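# Roll the vial in the palm until its label faces up

## Task

The vial starts loose in the fold between fingers and palm of the right hand, palm up. Turn it inside the hand so the label is on top, matching the goal picture, with no finger or thumb left on it. Only this hand may touch it; the wrist camera, its post and the arm's last link count as hand. Contact with anything else, or the vial leaving the hand, fails the task. At the end the vial must rest motionless for a moment on the palm, clear of the wrist, camera and post. The palm must face straight up, and no hand motor may read "moving" or "overload" or be accumulating toward a shutdown; motors off from the start are exempt. Then declare the task done.

## Robot and tools

Robot: one arm (shoulder pan, shoulder lift, elbow, wrist 1-3) carrying a right hand with index, middle, ring and thumb, 16 motors in all. A fixed mast sits on the palm side at the wrist. Cameras: cam_high (672x504), cam_low (672x504), cam_wrist (616x616, fisheye). The goal picture is taken from the wrist camera.

Frames. Scene frame: origin on the table below the arm base, +z up, +y to the left when looking along +x. Hand-point frame: +z runs along the straight fingers toward the tips, +x crosses the palm away from the thumb, +y points out of the palm face. The palm face is at y = -0.062 m, and the knuckles are at z = -0.017 m. The mast spans x +0.05 to +0.10, z -0.16 to -0.11, reaching out to y = +0.06. Palm up means hand +y points to scene +z.

Row format, used by both execute_actions and move. One flat list of 24 numbers, each in [-1, 1].
- Numbers 1-6: dx, dy, dz, rx, ry, rz. An offset, not a pose, in the hand point's own axes, measured from the hand pose at the start of the action. For the first action of a call, that is the pose last reported in the scene. 1.0 equals 0.6 m or 180 degrees. rx, ry, rz form one rotation vector.
- Numbers 7-22: hinge goals, absolute, scaled linearly between each hinge's stops, in this order: index_mcp, index_abd, index_pip, index_dip, middle_mcp, middle_abd, middle_pip, middle_dip, ring_mcp, ring_abd, ring_pip, ring_dip, thumb_cmc, thumb_axl, thumb_mcp, thumb_ipl.
- Number 23: current_limit, from 0 mA at -1 to 550 mA at +1, never below 11 mA.
- Number 24: speed. The set-point moves at (speed+1)/2 x 5.9 rad/s.
These start at +0.4 and -0.6, and whatever was written last stays in effect.

Hinge directions. On the fingers, lower numbers curl toward the palm. The value for straight is: mcp +0.75, pip +0.58, dip +0.70, abd 0.00.
On the thumb:
- thumb_cmc toward -1 swings the thumb in front of the palm; +0.71 is flat beside it.
- thumb_axl rolls the thumb; straight is +0.68.
- thumb_mcp (straight +0.23) and thumb_ipl (straight +0.17) bend it.
A low current limit can leave a finger unable to lift.

execute_actions(actions). A list of actions. Each action is a table of up to 15 rows, and each row runs for one 1/30 s step. A short table repeats its last row to fill the 15 steps, making 0.5 s per action. Every row is an offset from the action's start pose, not from the row before. An empty list only returns the state. Each control step clips the commanded pose to within 100 mm and 16 degrees of the measured pose.

move(target, speed, stop_force, blocking). target is one 24-number row, with its offset taken from the last reported pose. The hand numbers are sent at the start. speed is in m/s, 0.002-0.5, default 0.25; turning is capped at twice that in rad/s. stop_force is optional, in N, 9-40, and only makes sense along a straight line without rotation. Leave it out when moving away from a contact. blocking=false returns after 0.5 s; follow up with wait or stop. The result adds a "move:" line with an ending (done, off_target, moving, held, contact, fault) and the limits that acted (paced, held).

wait(seconds 0-10) holds the last command. stop brakes a running move. zoom_image(camera, region [x0,y0,x1,y1] px, at most 504x504) gives a closer view. show_instructions shows the reference image again. finished_scene(scene) ends the scene; call it only once the vial is resting in the goal state.

Results:
- Pose: end_effector_position (m) and end_effector_quat_wxyz in the scene frame, plus velocities.
- "Hand target": the pose the controller is currently driving toward.
- Per motor, in the same order: hand_goal, hand_measured, hand_current_ma, and hand_state (moving / goal / blocked / overload).
- Also shown: hand_current_limit, hand_speed, joint positions and torques, and wrist force/torque in N and N m on the hand axes. The force/torque sensor has offset and noise and saturates near 50 N.
- "pose unreachable": the clearance check changed or blocked the command.

Cautions:
- A motor with current at 495 mA or more builds up seconds toward a shutdown; at 5 s it shuts off for 10 s. Avoid long, hard squeezes.
- A motor reading overload from the very first result is off for good.
- Contact torque at a joint's load limit (wrist joints 26.6 N m) or 150 N of external force causes a fault stop. The arm then halts for 10 s and the rest of the call is skipped. A HAND FAULT line skips later calls in the same reply.
- Heat above 85 °C brakes the arm.
- Keep the palm level so the vial cannot roll out.
- Use gentle finger flicks or slight palm tilts to roll the vial, then pull every digit off it.
- Let it settle with the palm facing straight up before finishing.
- Never let the vial touch the table or fall.

Each tool is called as name(argument=value, ...) on one line, values as JSON.

Reference images:

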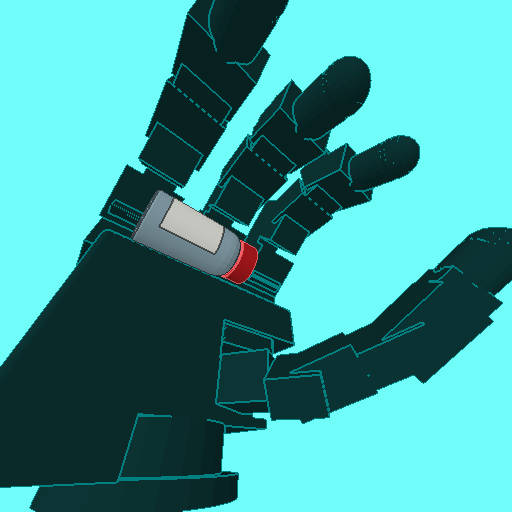

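## Session

execute_actions(actions=[])

Scene clock: 0.00 s.
end_effector_position=(+0.6111, +0.0300, +0.4111) hand_goal=(+0.046, +0.000, -0.008, +0.280, +0.046, +0.000, -0.008, +0.280, +0.046, +0.000, -0.008, +0.280, -0.104, +0.266, +0.032, -0.018) hand_measured=(+0.060, +0.000, -0.006, +0.282, +0.060, +0.000, -0.006, +0.282, +0.062, +0.000, -0.006, +0.282, -0.092, +0.270, +0.034, -0.016) hand_current_ma=(+86, +0, +14, +12, +86, +0, +14, +12, +88, +0, +15, +12, +67, +25, +10, +11) hand_state=(goal, goal, goal, goal, goal, goal, goal, goal, goal, goal, goal, goal, goal, goal, goal, goal) hand_current_limit=0.40 hand_speed=-0.60 end_effector_quat_wxyz=(+0.510, +0.492, +0.518, +0.479) end_effector_velocity=(-0.000, -0.000, -0.000) end_effector_angular_velocity=(+0.001, +0.000, -0.001)
Joint positions: [-0.19  -1.169  2.233 -4.188 -1.348 -0.059]
Joint velocities: [-0.     0.     0.    -0.    -0.001  0.001]
Joint torques (N m, as the arm reports them, + toward a larger angle): no reading
Wrist force (N, on the end effector, along its own x y z axes, offset not removed): no reading
Wrist torque (N m, same axes, about the end effector's origin, offset not removed): no reading
Hand target: +0.611, +0.030, +0.411; +0.510, +0.492, +0.518, +0.479

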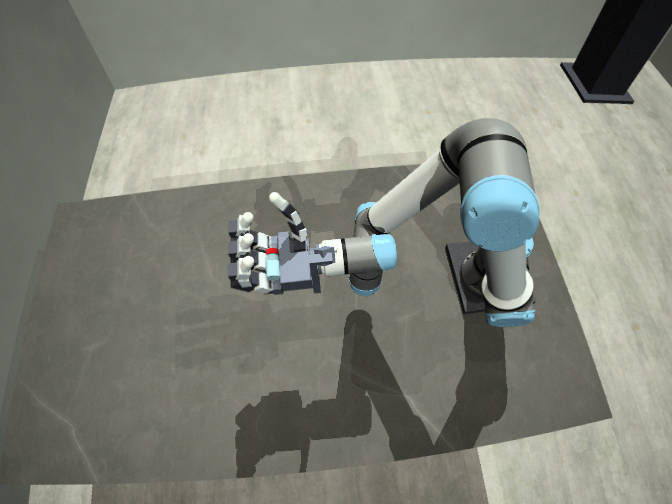

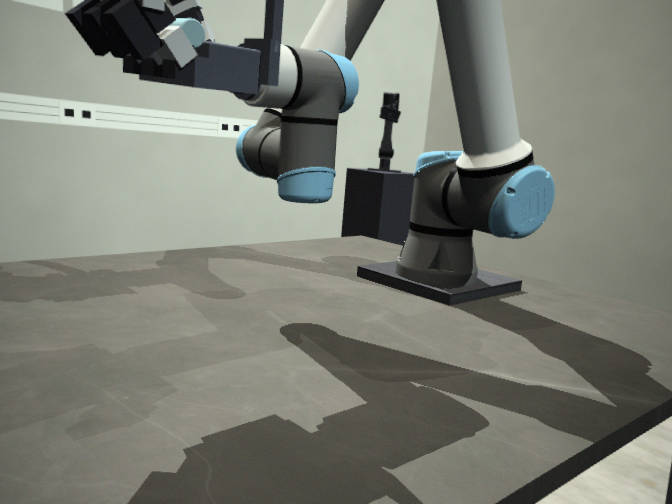

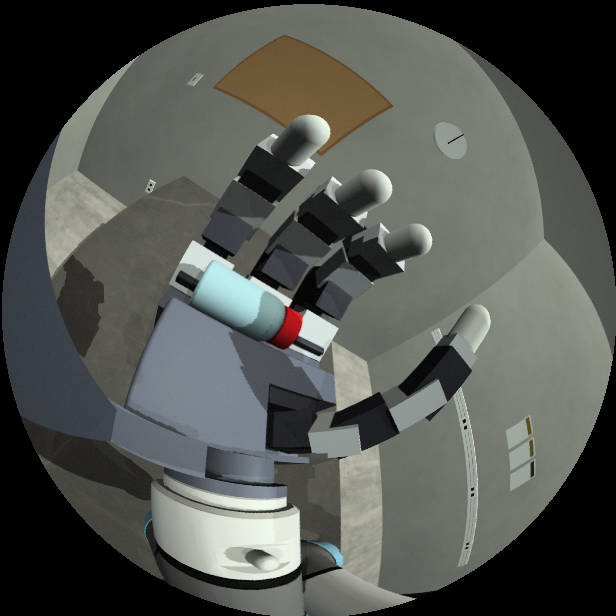

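move(target=[0,0,0,0,0,0,0.046,0,0,0.28,0.046,0,-0.8,-0.5,0.046,0,0,0.28,-0.1,0.27,0.03,0,0.4,-0.6])

move(target=[0,0,0,0,0,0,0.046,0,0,0.28,0.046,0,-1,-0.5,0.046,0,0,0.28,-0.1,0.27,0.03,0,0.4,-0.6])

move(target=[0,0,0,0,0,0,0.046,0,0,0.28,0.046,0,-1,-1,0.046,0,0,0.28,-0.1,0.27,0.03,0,0.4,-0.6])

Scene clock: 1.27 s.
end_effector_position=(+0.6111, +0.0300, +0.4111) hand_goal=(+0.046, +0.000, +0.000, +0.280, +0.046, +0.000, -0.800, -0.500, +0.046, +0.000, +0.000, +0.280, -0.100, +0.270, +0.030, +0.000) hand_measured=(+0.060, +0.000, -0.002, +0.282, +0.056, -0.002, -0.702, -0.410, +0.062, +0.000, -0.002, +0.282, -0.092, +0.270, +0.032, -0.002) hand_current_ma=(+86, +0, -12, +12, +64, -12, +385, +385, +88, +0, -13, +12, +46, +1, +11, -20) hand_state=(goal, goal, goal, goal, goal, goal, blocked, blocked, goal, goal, goal, goal, goal, goal, goal, goal) hand_current_limit=0.40 hand_speed=-0.60 end_effector_quat_wxyz=(+0.510, +0.492, +0.518, +0.479) end_effector_velocity=(-0.000, -0.000, +0.000) end_effector_angular_velocity=(-0.000, -0.001, -0.001)
Joint positions: [-0.19  -1.169  2.233 -4.188 -1.348 -0.059]
Joint velocities: [-0.001 -0.    -0.    -0.     0.     0.   ]
Joint torques (N m, as the arm reports them, + toward a larger angle): [  0.1  -30.2  -12.75  -2.85  -0.02  -0.11]
Wrist force (N, on the end effector, along its own x y z axes, offset not removed): [-0.6 -1.5 -1.5]
Wrist torque (N m, same axes, about the end effector's origin, offset not removed): [-0.10 0.15 -0.15]
Hand target: +0.611, +0.030, +0.411; +0.510, +0.492, +0.518, +0.479
Off the commanded pose: 0.000 m, 0 deg.
move: done

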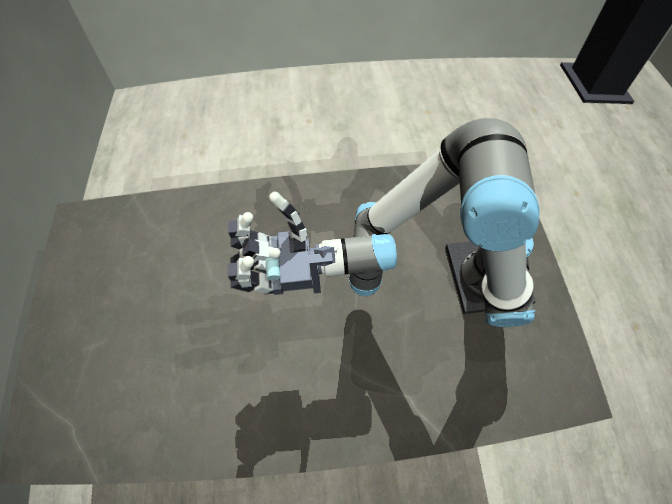

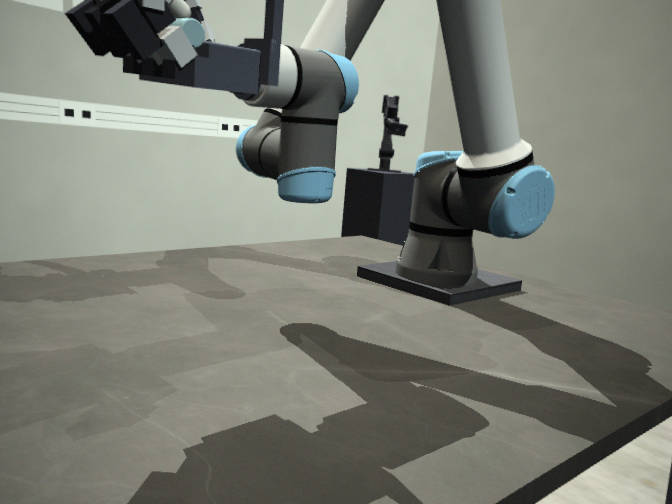

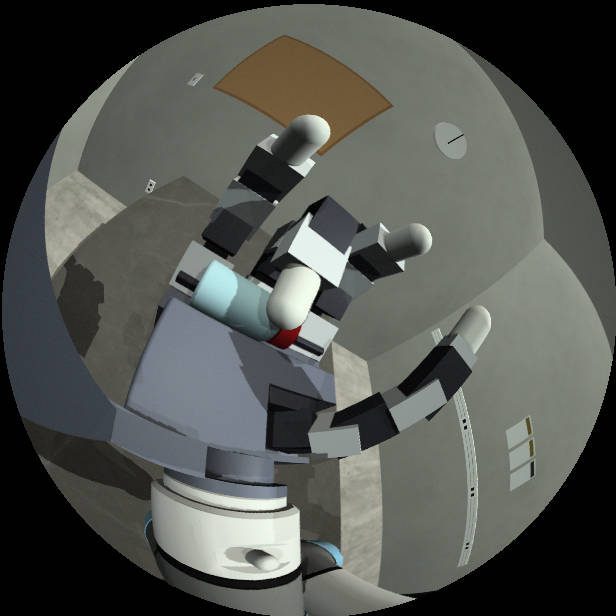

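Scene clock: 1.77 s.
end_effector_position=(+0.6111, +0.0300, +0.4111) hand_goal=(+0.046, +0.000, +0.000, +0.280, +0.046, +0.000, -1.000, -0.500, +0.046, +0.000, +0.000, +0.280, -0.100, +0.270, +0.030, +0.000) hand_measured=(+0.060, +0.000, -0.002, +0.282, +0.056, -0.002, -0.702, -0.410, +0.062, +0.000, -0.002, +0.282, -0.092, +0.270, +0.032, -0.002) hand_current_ma=(+86, +0, -12, +12, +64, -12, +385, +385, +88, +0, -13, +12, +46, +1, +11, -20) hand_state=(goal, goal, goal, goal, goal, goal, blocked, blocked, goal, goal, goal, goal, goal, goal, goal, goal) hand_current_limit=0.40 hand_speed=-0.60 end_effector_quat_wxyz=(+0.510, +0.492, +0.518, +0.479) end_effector_velocity=(-0.000, +0.000, +0.000) end_effector_angular_velocity=(-0.001, -0.000, -0.000)
Joint positions: [-0.19  -1.169  2.233 -4.188 -1.348 -0.059]
Joint velocities: [ 0.     0.     0.    -0.001 -0.001 -0.001]
Joint torques (N m, as the arm reports them, + toward a larger angle): [ -0.56 -30.44 -12.98  -2.84  -0.07  -0.09]
Wrist force (N, on the end effector, along its own x y z axes, offset not removed): [-1.0 -1.6 0.0]
Wrist torque (N m, same axes, about the end effector's origin, offset not removed): [-0.34 0.16 -0.13]
Hand target: +0.611, +0.030, +0.411; +0.510, +0.492, +0.518, +0.479
Off the commanded pose: 0.000 m, 0 deg.
move: done

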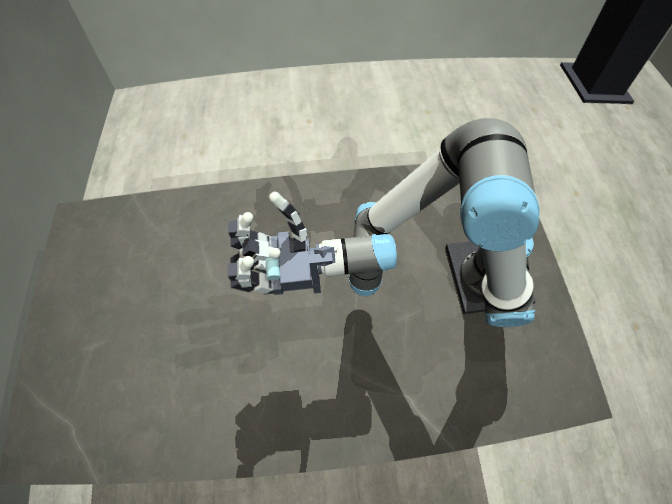

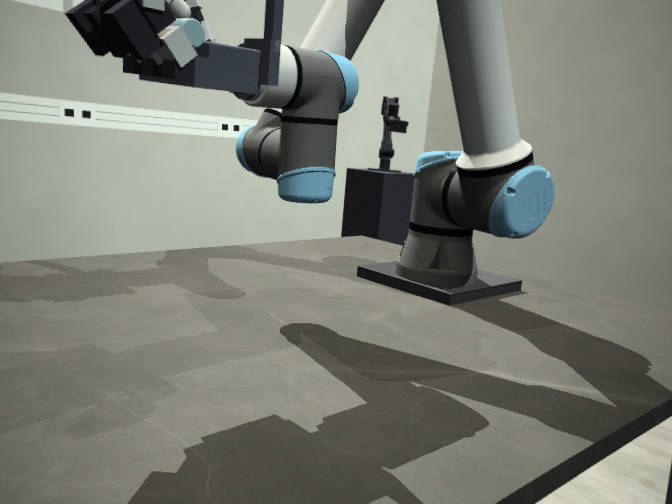

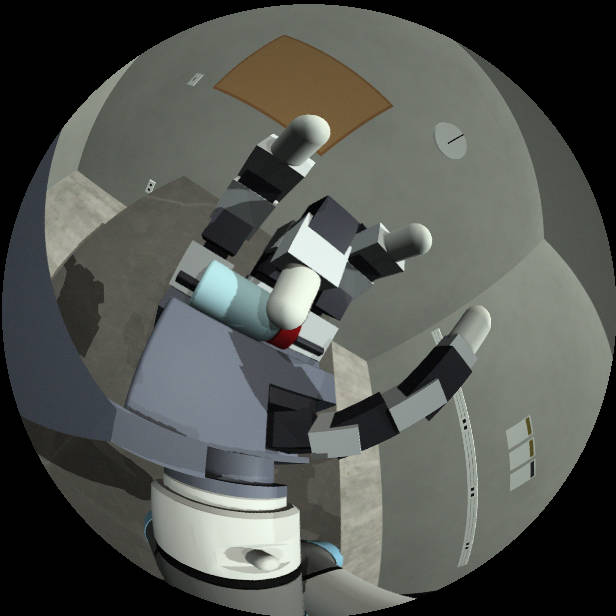

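Scene clock: 2.27 s.
end_effector_position=(+0.6111, +0.0300, +0.4111) hand_goal=(+0.046, +0.000, +0.000, +0.280, +0.046, +0.000, -1.000, -1.000, +0.046, +0.000, +0.000, +0.280, -0.100, +0.270, +0.030, +0.000) hand_measured=(+0.060, +0.000, -0.002, +0.282, +0.056, -0.002, -0.702, -0.410, +0.062, +0.000, -0.002, +0.282, -0.092, +0.270, +0.032, -0.002) hand_current_ma=(+86, +0, -12, +12, +64, -12, +385, +385, +88, +0, -13, +12, +46, +1, +11, -20) hand_state=(goal, goal, goal, goal, goal, goal, blocked, blocked, goal, goal, goal, goal, goal, goal, goal, goal) hand_current_limit=0.40 hand_speed=-0.60 end_effector_quat_wxyz=(+0.510, +0.492, +0.518, +0.479) end_effector_velocity=(+0.000, -0.000, +0.000) end_effector_angular_velocity=(+0.001, -0.000, +0.001)
Joint positions: [-0.19  -1.169  2.233 -4.188 -1.348 -0.059]
Joint velocities: [-0.    -0.    -0.    -0.     0.001  0.001]
Joint torques (N m, as the arm reports them, + toward a larger angle): [  0.   -29.89 -12.27  -2.85   0.04   0.06]
Wrist force (N, on the end effector, along its own x y z axes, offset not removed): [-0.3 -0.7 -0.4]
Wrist torque (N m, same axes, about the end effector's origin, offset not removed): [-0.22 -0.01 -0.12]
Hand target: +0.611, +0.030, +0.411; +0.510, +0.492, +0.518, +0.479
Off the commanded pose: 0.000 m, 0 deg.
move: done

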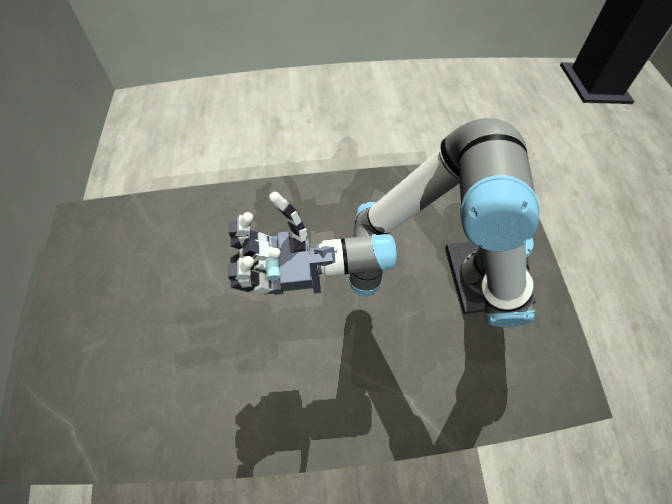

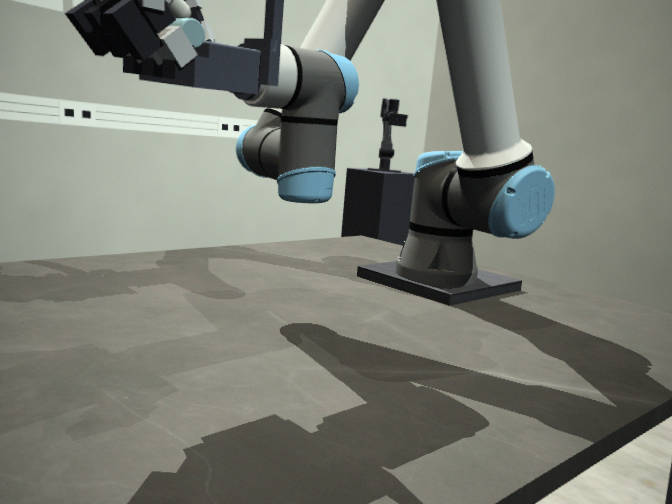

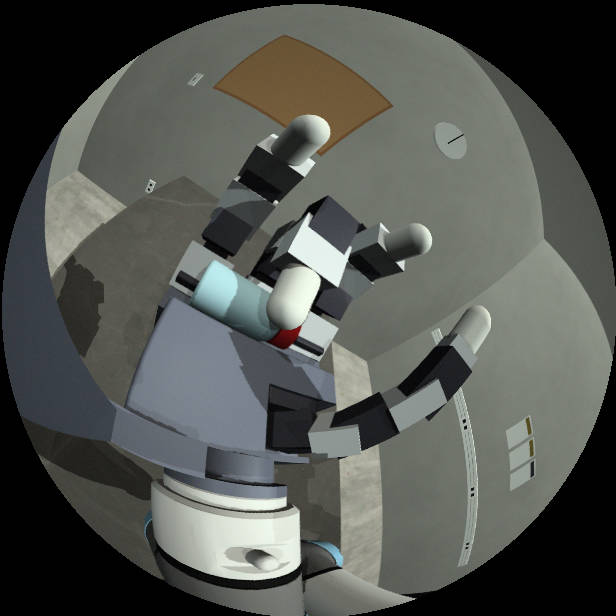

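Now drag by opening mcp, then repeat the cycle.

move(target=[0,0,0,0,0,0,0.046,0,0,0.28,0.4,0,-1,-0.45,0.046,0,0,0.28,-0.1,0.27,0.03,0,0.4,-0.8])

execute_actions(actions=[[[0,0,0,0,0,0,0.046,0,0,0.28,0.4,0,-0.5,-0.4,0.046,0,0,0.28,-0.1,0.27,0.03,0,0.4,-0.5]],[[0,0,0,0,0,0,0.046,0,0,0.28,0.046,0,-0.5,-0.4,0.046,0,0,0.28,-0.1,0.27,0.03,0,0.4,-0.5]],[[0,0,0,0,0,0,0.046,0,0,0.28,0.046,0,-1,-0.45,0.046,0,0,0.28,-0.1,0.27,0.03,0,0.4,-0.5]],[[0,0,0,0,0,0,0.046,0,0,0.28,0.4,0,-1,-0.45,0.046,0,0,0.28,-0.1,0.27,0.03,0,0.4,-0.7]],[[0,0,0,0,0,0,0.046,0,0,0.28,0.4,0,-1,-0.45,0.046,0,0,0.28,-0.1,0.27,0.03,0,0.4,-0.7]]])

Scene clock: 3.57 s.
end_effector_position=(+0.6111, +0.0300, +0.4111) hand_goal=(+0.046, +0.000, +0.000, +0.280, +0.400, +0.000, -1.000, -0.450, +0.046, +0.000, +0.000, +0.280, -0.100, +0.270, +0.030, +0.000) hand_measured=(+0.060, +0.000, -0.002, +0.282, +0.408, -0.002, -0.744, -0.410, +0.062, +0.000, -0.002, +0.282, -0.092, +0.270, +0.032, -0.002) hand_current_ma=(+86, +0, -12, +12, +51, -12, +385, +232, +88, +0, -13, +12, +46, +1, +11, -20) hand_state=(goal, goal, goal, goal, goal, goal, blocked, blocked, goal, goal, goal, goal, goal, goal, goal, goal) hand_current_limit=0.40 hand_speed=-0.80 end_effector_quat_wxyz=(+0.510, +0.492, +0.518, +0.479) end_effector_velocity=(-0.000, +0.000, +0.000) end_effector_angular_velocity=(-0.001, -0.001, +0.001)
Joint positions: [-0.19  -1.169  2.233 -4.188 -1.348 -0.059]
Joint velocities: [-0.    -0.    -0.    -0.001  0.001 -0.   ]
Joint torques (N m, as the arm reports them, + toward a larger angle): [  0.24 -30.33 -12.13  -2.8    0.06  -0.2 ]
Wrist force (N, on the end effector, along its own x y z axes, offset not removed): [-1.4 -1.1 -0.3]
Wrist torque (N m, same axes, about the end effector's origin, offset not removed): [-0.16 0.13 -0.15]
Hand target: +0.611, +0.030, +0.411; +0.510, +0.492, +0.518, +0.479
Off the commanded pose: 0.000 m, 0 deg.
move: done

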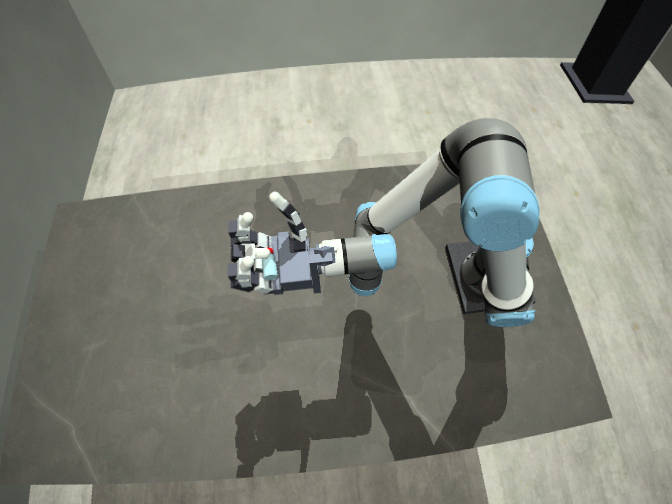

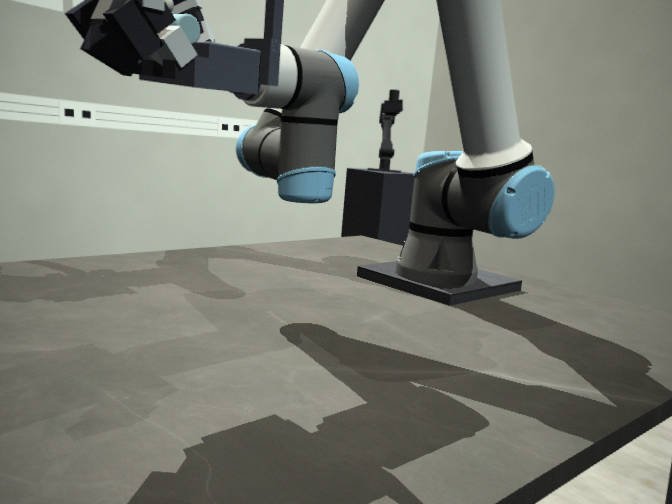

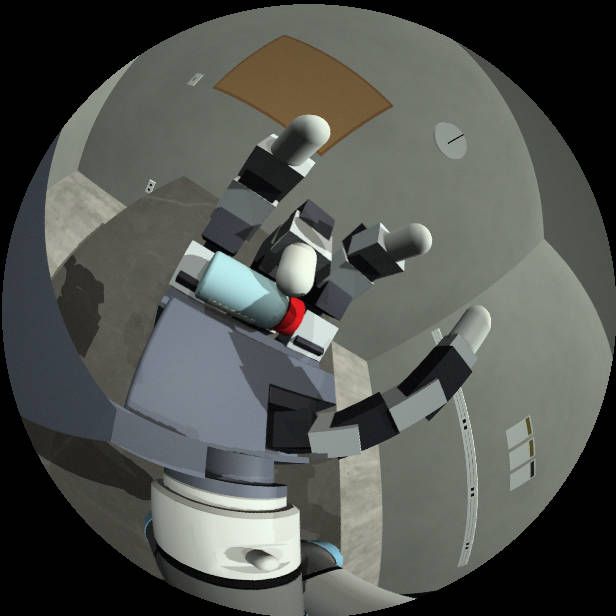

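Scene clock: 6.07 s.
end_effector_position=(+0.6111, +0.0300, +0.4111) hand_goal=(+0.046, +0.000, +0.000, +0.280, +0.400, +0.000, -1.000, -0.450, +0.046, +0.000, +0.000, +0.280, -0.100, +0.270, +0.030, +0.000) hand_measured=(+0.060, +0.000, -0.002, +0.282, +0.408, -0.002, -0.734, -0.430, +0.062, +0.000, -0.002, +0.282, -0.092, +0.270, +0.032, -0.002) hand_current_ma=(+85, +0, -12, +12, +51, -12, +385, +121, +88, +0, -13, +12, +46, +1, +11, -20) hand_state=(goal, goal, goal, goal, goal, goal, blocked, blocked, goal, goal, goal, goal, goal, goal, goal, goal) hand_current_limit=0.40 hand_speed=-0.70 end_effector_quat_wxyz=(+0.510, +0.492, +0.518, +0.479) end_effector_velocity=(+0.000, -0.000, -0.000) end_effector_angular_velocity=(+0.000, +0.000, -0.000)
Joint positions: [-0.19  -1.169  2.233 -4.188 -1.348 -0.059]
Joint velocities: [-0. -0.  0.  0.  0.  0.]
Joint torques (N m, as the arm reports them, + toward a larger angle): [  0.19 -30.36 -12.93  -2.84  -0.05  -0.07]
Wrist force (N, on the end effector, along its own x y z axes, offset not removed): [-0.7 -1.0 -0.3]
Wrist torque (N m, same axes, about the end effector's origin, offset not removed): [-0.15 0.11 -0.16]
Hand target: +0.611, +0.030, +0.411; +0.510, +0.492, +0.518, +0.479
Off the commanded pose: 0.000 m, 0 deg.

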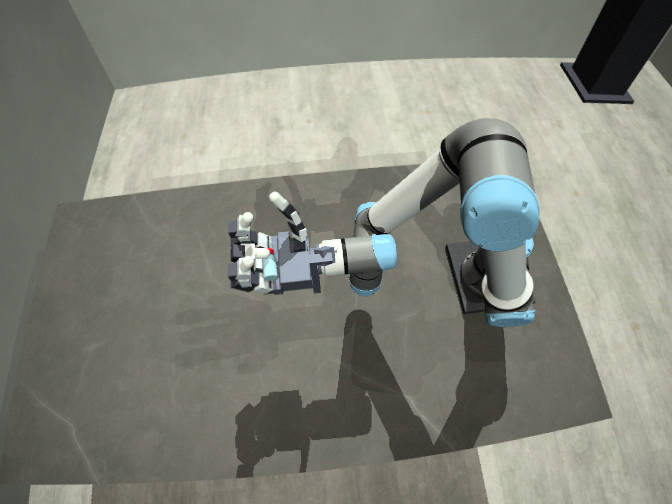

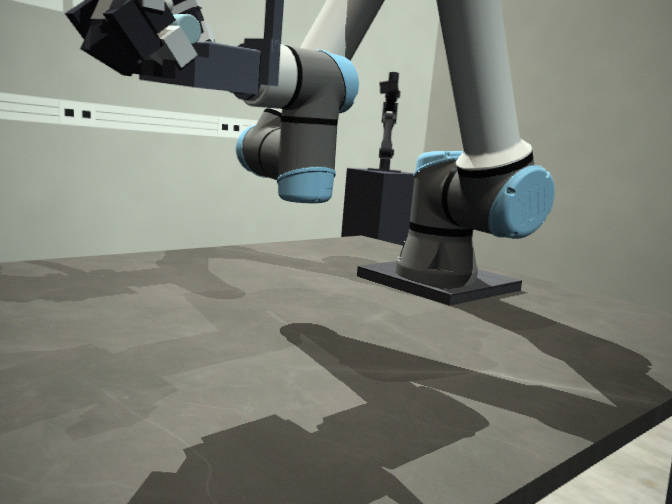

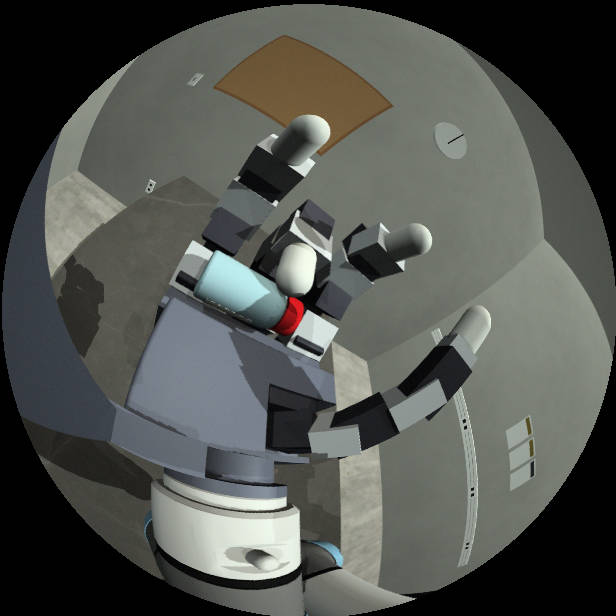

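move(target=[0,0,0,0,0,0,0.046,0,0,0.28,0.046,0,-1,0.3,0.046,0,0,0.28,-0.1,0.27,0.03,0,0.4,-0.5])

move(target=[0,0,0,0,0,0,0.046,0,0,0.28,0.046,0,-1,-1,0.046,0,0,0.28,-0.1,0.27,0.03,0,0.4,0])

move(target=[0,0,0,0,0,0,0.046,0,0,0.28,0.046,0,-0.3,-1,0.046,0,0,0.28,-0.1,0.27,0.03,0,0.4,-0.8])

Scene clock: 7.37 s.
end_effector_position=(+0.6111, +0.0300, +0.4111) hand_goal=(+0.046, +0.000, +0.000, +0.280, +0.046, +0.000, -1.000, +0.300, +0.046, +0.000, +0.000, +0.280, -0.100, +0.270, +0.030, +0.000) hand_measured=(+0.060, +0.000, -0.002, +0.282, +0.054, -0.002, -1.000, +0.296, +0.062, +0.000, -0.002, +0.282, -0.092, +0.270, +0.032, -0.002) hand_current_ma=(+85, +0, -12, +12, +55, -12, +1, -21, +88, +0, -13, +12, +46, +1, +11, -20) hand_state=(goal, goal, goal, goal, goal, goal, goal, goal, goal, goal, goal, goal, goal, goal, goal, goal) hand_current_limit=0.40 hand_speed=-0.50 end_effector_quat_wxyz=(+0.510, +0.492, +0.518, +0.479) end_effector_velocity=(-0.000, +0.000, -0.000) end_effector_angular_velocity=(-0.001, +0.000, +0.000)
Joint positions: [-0.19  -1.169  2.233 -4.188 -1.348 -0.059]
Joint velocities: [ 0.    -0.     0.    -0.    -0.    -0.001]
Joint torques (N m, as the arm reports them, + toward a larger angle): [ -0.36 -30.36 -12.44  -2.81  -0.03  -0.07]
Wrist force (N, on the end effector, along its own x y z axes, offset not removed): [-0.8 -0.7 -1.2]
Wrist torque (N m, same axes, about the end effector's origin, offset not removed): [-0.07 0.17 -0.15]
Hand target: +0.611, +0.030, +0.411; +0.510, +0.492, +0.518, +0.479
Off the commanded pose: 0.000 m, 0 deg.
move: done

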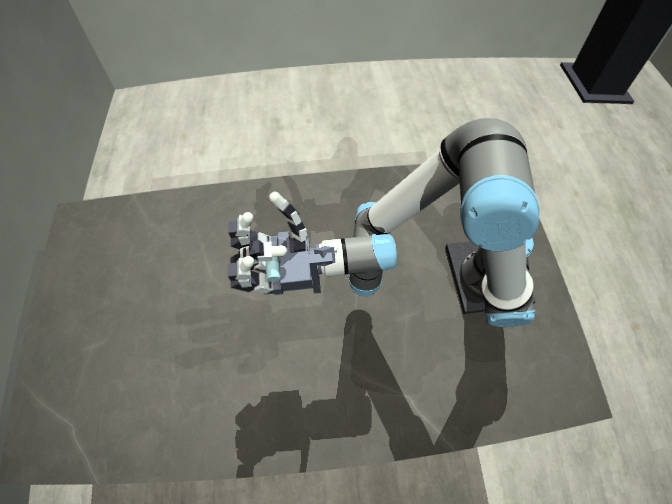

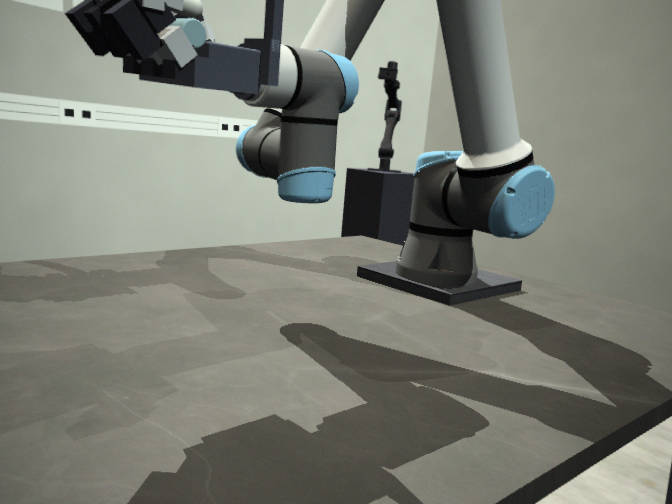

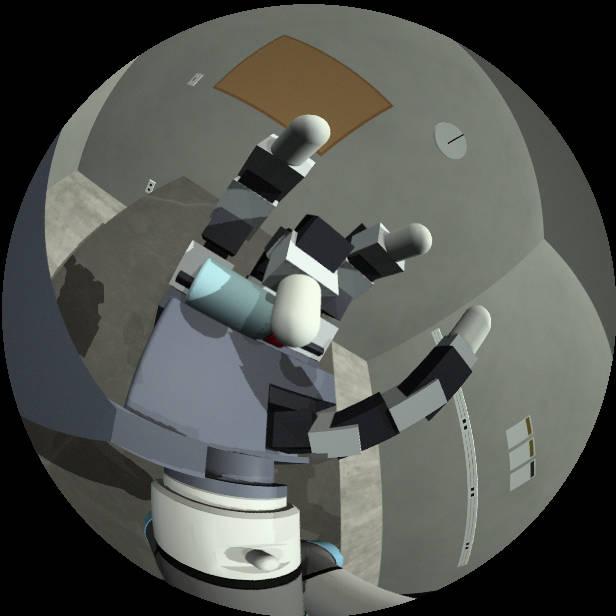

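Scene clock: 8.27 s.
end_effector_position=(+0.6111, +0.0300, +0.4111) hand_goal=(+0.046, +0.000, +0.000, +0.280, +0.046, +0.000, -1.000, -1.000, +0.046, +0.000, +0.000, +0.280, -0.100, +0.270, +0.030, +0.000) hand_measured=(+0.060, +0.000, -0.002, +0.282, +0.054, -0.004, -0.946, -0.070, +0.062, +0.000, -0.002, +0.282, -0.092, +0.270, +0.032, -0.002) hand_current_ma=(+85, +0, -12, +12, +55, -15, +291, +381, +88, +0, -13, +12, +46, +1, +11, -20) hand_state=(goal, goal, goal, goal, goal, goal, blocked, blocked, goal, goal, goal, goal, goal, goal, goal, goal) hand_current_limit=0.40 hand_speed=0.00 end_effector_quat_wxyz=(+0.510, +0.492, +0.518, +0.479) end_effector_velocity=(+0.000, -0.000, +0.000) end_effector_angular_velocity=(-0.000, +0.000, -0.001)
Joint positions: [-0.19  -1.169  2.233 -4.188 -1.348 -0.059]
Joint velocities: [-0.001 -0.     0.     0.    -0.    -0.   ]
Joint torques (N m, as the arm reports them, + toward a larger angle): [  0.15 -29.83 -12.62  -2.92   0.02  -0.14]
Wrist force (N, on the end effector, along its own x y z axes, offset not removed): [-1.5 0.2 -0.5]
Wrist torque (N m, same axes, about the end effector's origin, offset not removed): [-0.01 0.22 -0.17]
Hand target: +0.611, +0.030, +0.411; +0.510, +0.492, +0.518, +0.479
Off the commanded pose: 0.000 m, 0 deg.
move: done

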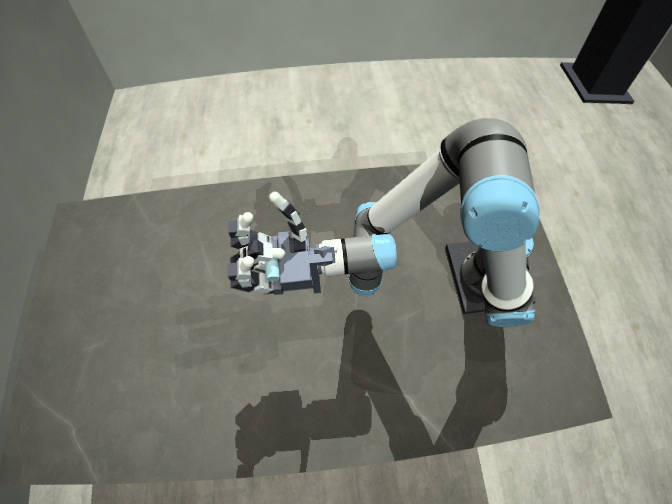

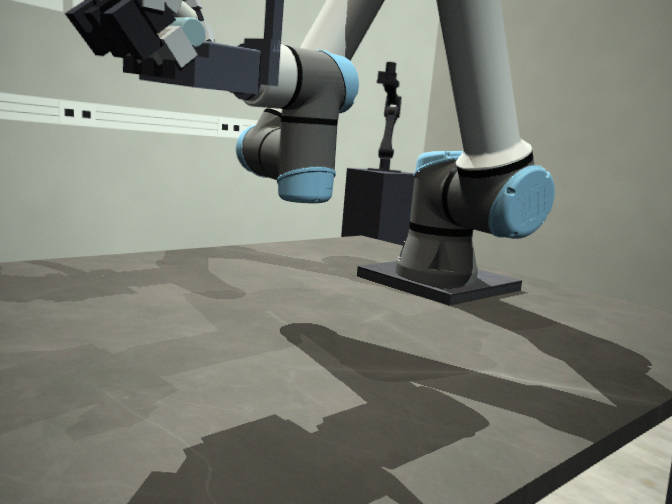

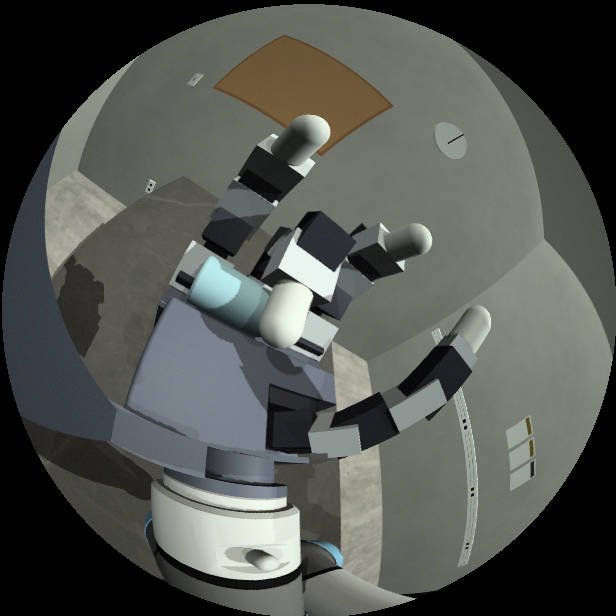

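Scene clock: 10.40 s.
end_effector_position=(+0.6111, +0.0300, +0.4111) hand_goal=(+0.046, +0.000, +0.000, +0.280, +0.046, +0.000, -0.300, -1.000, +0.046, +0.000, +0.000, +0.280, -0.100, +0.270, +0.030, +0.000) hand_measured=(+0.060, +0.000, -0.002, +0.282, +0.054, -0.004, -0.304, -0.998, +0.062, +0.000, -0.002, +0.282, -0.092, +0.270, +0.032, -0.002) hand_current_ma=(+85, +0, -12, +12, +55, -15, -25, +12, +88, +0, -13, +12, +46, +1, +11, -20) hand_state=(goal, goal, goal, goal, goal, goal, goal, goal, goal, goal, goal, goal, goal, goal, goal, goal) hand_current_limit=0.40 hand_speed=-0.80 end_effector_quat_wxyz=(+0.510, +0.492, +0.518, +0.479) end_effector_velocity=(+0.000, +0.000, -0.000) end_effector_angular_velocity=(-0.001, +0.000, -0.000)
Joint positions: [-0.19  -1.169  2.233 -4.188 -1.348 -0.059]
Joint velocities: [ 0.     0.    -0.     0.    -0.    -0.001]
Joint torques (N m, as the arm reports them, + toward a larger angle): [ -0.48 -30.16 -12.22  -3.04   0.01  -0.01]
Wrist force (N, on the end effector, along its own x y z axes, offset not removed): [-0.7 -0.4 0.1]
Wrist torque (N m, same axes, about the end effector's origin, offset not removed): [-0.12 0.10 -0.16]
Hand target: +0.611, +0.030, +0.411; +0.510, +0.492, +0.518, +0.479
Off the commanded pose: 0.000 m, 0 deg.
move: done

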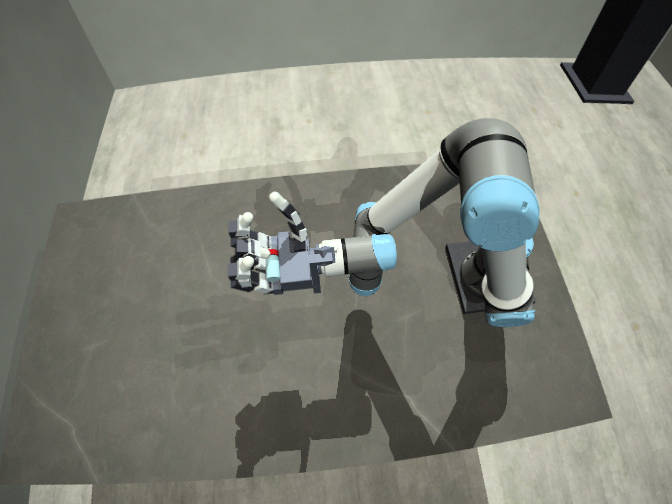

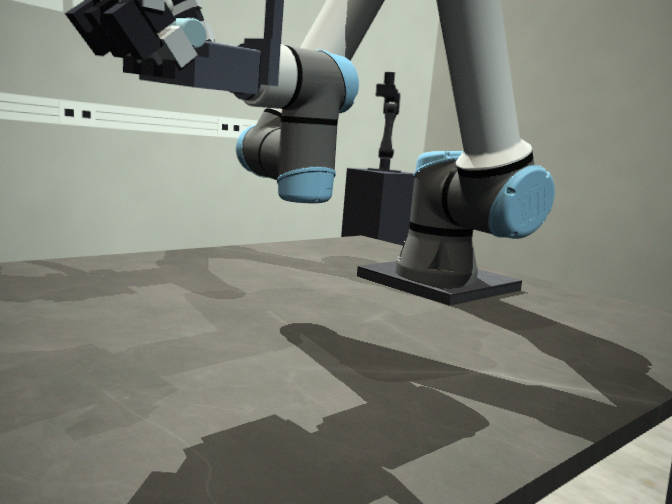

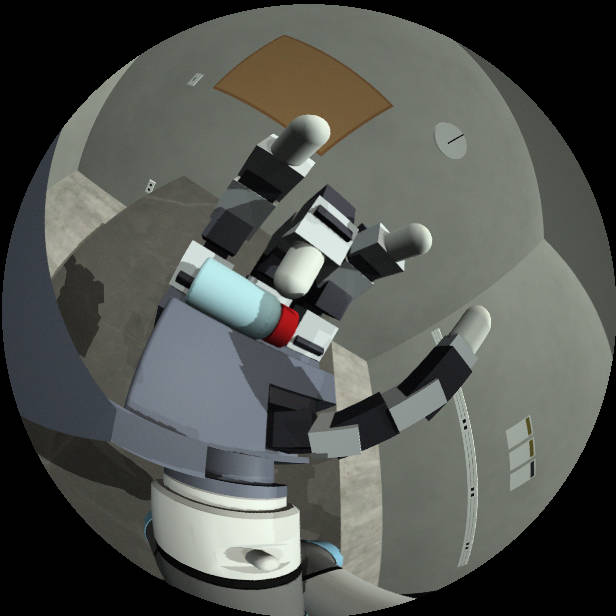

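Unclear; repeat, with the ring finger too.

execute_actions(actions=[[[0,0,0,0,0,0,0.046,0,0,0.28,0.046,0,-0.3,0.1,0.046,0,-0.3,0.1,-0.1,0.27,0.03,0,0.4,0.2]],[[0,0,0,0,0,0,0.046,0,0,0.28,0.046,0,-1,0.1,0.046,0,-1,0.1,-0.1,0.27,0.03,0,0.4,0]],[[0,0,0,0,0,0,0.046,0,0,0.28,0.046,0,-1,-1,0.046,0,-1,-1,-0.1,0.27,0.03,0,0.4,0]],[[0,0,0,0,0,0,0.046,0,0,0.28,0.046,0,-0.6,-1,0.046,0,-0.6,-1,-0.1,0.27,0.03,0,0.4,-0.8]],[[0,0,0,0,0,0,0.046,0,0,0.28,0.046,0,-0.6,-1,0.046,0,-0.6,-1,-0.1,0.27,0.03,0,0.4,-0.8]]])

move(target=[0,0,0,0,0,0,0.046,0,0,0.28,0.046,0,-0.3,-1,0.046,0,-0.3,-1,-0.1,0.27,0.03,0,0.4,-0.8])

Scene clock: 13.30 s.
end_effector_position=(+0.6111, +0.0300, +0.4111) hand_goal=(+0.046, +0.000, +0.000, +0.280, +0.046, +0.000, -0.600, -1.000, +0.046, +0.000, -0.600, -1.000, -0.100, +0.270, +0.030, +0.000) hand_measured=(+0.060, +0.000, -0.002, +0.282, +0.056, -0.004, -0.604, -0.542, +0.050, +0.000, -0.606, -0.530, -0.092, +0.270, +0.032, -0.002) hand_current_ma=(+85, +0, -12, +12, +60, -14, +12, +91, +23, +3, +14, +92, +46, +1, +11, -20) hand_state=(goal, goal, goal, goal, goal, goal, moving, moving, goal, goal, moving, moving, goal, goal, goal, goal) hand_current_limit=0.40 hand_speed=-0.80 end_effector_quat_wxyz=(+0.510, +0.492, +0.518, +0.479) end_effector_velocity=(-0.000, +0.001, -0.000) end_effector_angular_velocity=(-0.001, +0.000, +0.001)
Joint positions: [-0.19  -1.169  2.233 -4.188 -1.348 -0.059]
Joint velocities: [ 0.001  0.     0.     0.    -0.    -0.001]
Joint torques (N m, as the arm reports them, + toward a larger angle): [ -0.13 -29.45 -12.63  -2.88   0.04  -0.13]
Wrist force (N, on the end effector, along its own x y z axes, offset not removed): [-0.1 -1.3 0.5]
Wrist torque (N m, same axes, about the end effector's origin, offset not removed): [-0.25 0.02 -0.12]
Hand target: +0.611, +0.030, +0.411; +0.510, +0.492, +0.518, +0.479
Off the commanded pose: 0.000 m, 0 deg.

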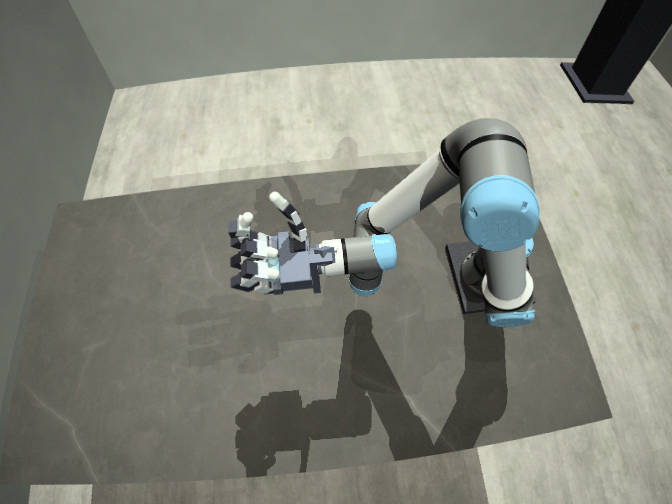

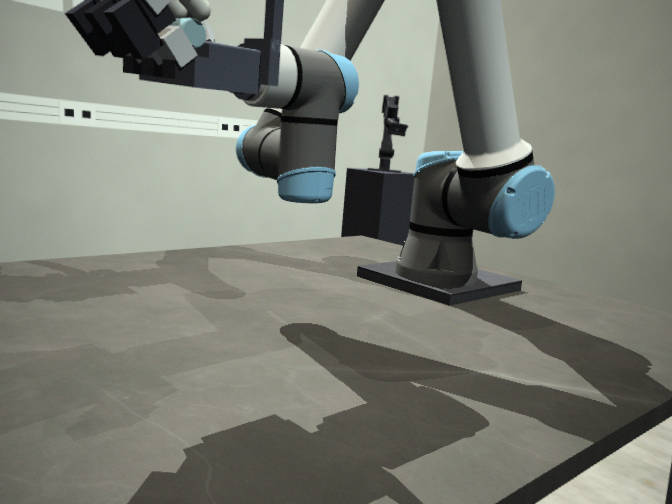

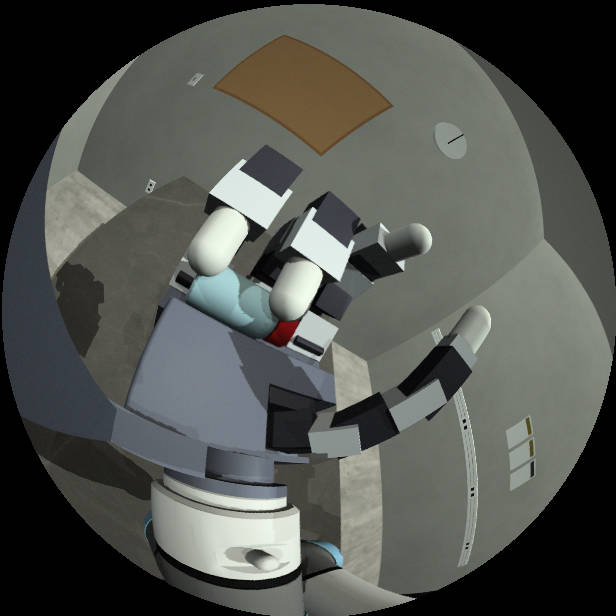

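Scene clock: 14.43 s.
end_effector_position=(+0.6111, +0.0300, +0.4111) hand_goal=(+0.046, +0.000, +0.000, +0.280, +0.046, +0.000, -0.300, -1.000, +0.046, +0.000, -0.300, -1.000, -0.100, +0.270, +0.030, +0.000) hand_measured=(+0.060, +0.000, -0.002, +0.282, +0.056, -0.004, -0.304, -0.998, +0.050, +0.000, -0.306, -0.998, -0.092, +0.270, +0.032, -0.002) hand_current_ma=(+85, +0, -12, +12, +60, -14, -25, +12, +23, +3, -27, +12, +46, +1, +11, -20) hand_state=(goal, goal, goal, goal, goal, goal, goal, goal, goal, goal, goal, goal, goal, goal, goal, goal) hand_current_limit=0.40 hand_speed=-0.80 end_effector_quat_wxyz=(+0.510, +0.492, +0.518, +0.479) end_effector_velocity=(+0.000, +0.000, -0.000) end_effector_angular_velocity=(-0.000, +0.000, +0.000)
Joint positions: [-0.19  -1.169  2.233 -4.188 -1.348 -0.059]
Joint velocities: [ 0. -0. -0.  0.  0. -0.]
Joint torques (N m, as the arm reports them, + toward a larger angle): [ -0.66 -30.63 -13.11  -2.87  -0.01  -0.07]
Wrist force (N, on the end effector, along its own x y z axes, offset not removed): [-0.4 -1.3 -0.1]
Wrist torque (N m, same axes, about the end effector's origin, offset not removed): [-0.26 0.05 -0.18]
Hand target: +0.611, +0.030, +0.411; +0.510, +0.492, +0.518, +0.479
Off the commanded pose: 0.000 m, 0 deg.
move: done

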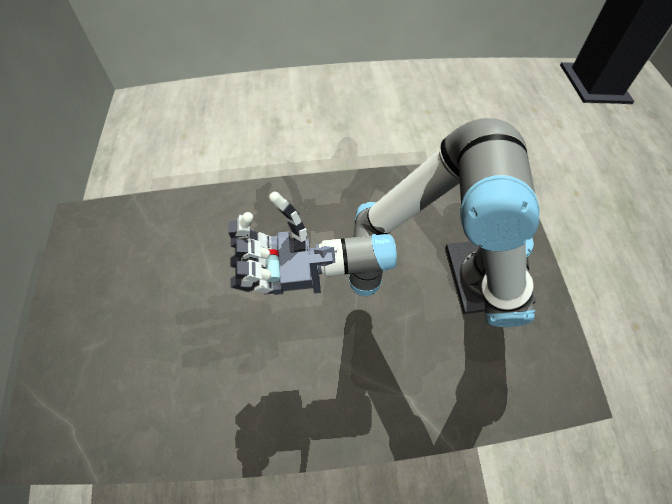

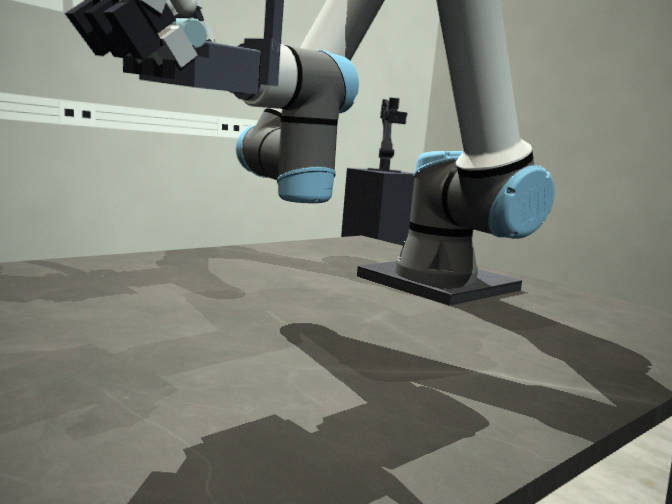

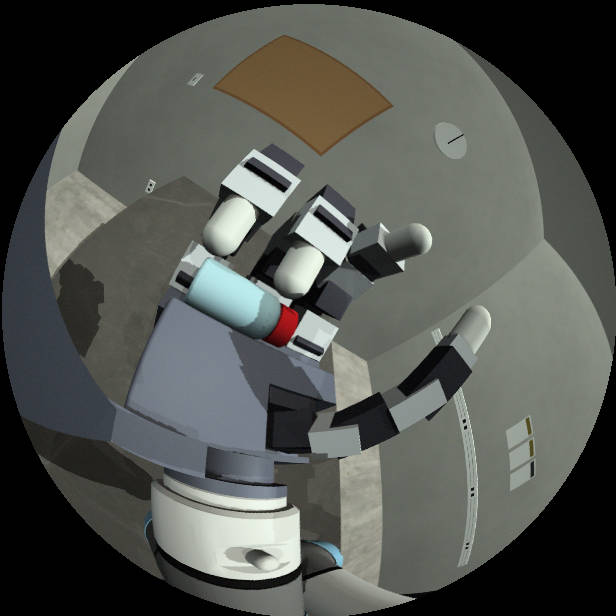

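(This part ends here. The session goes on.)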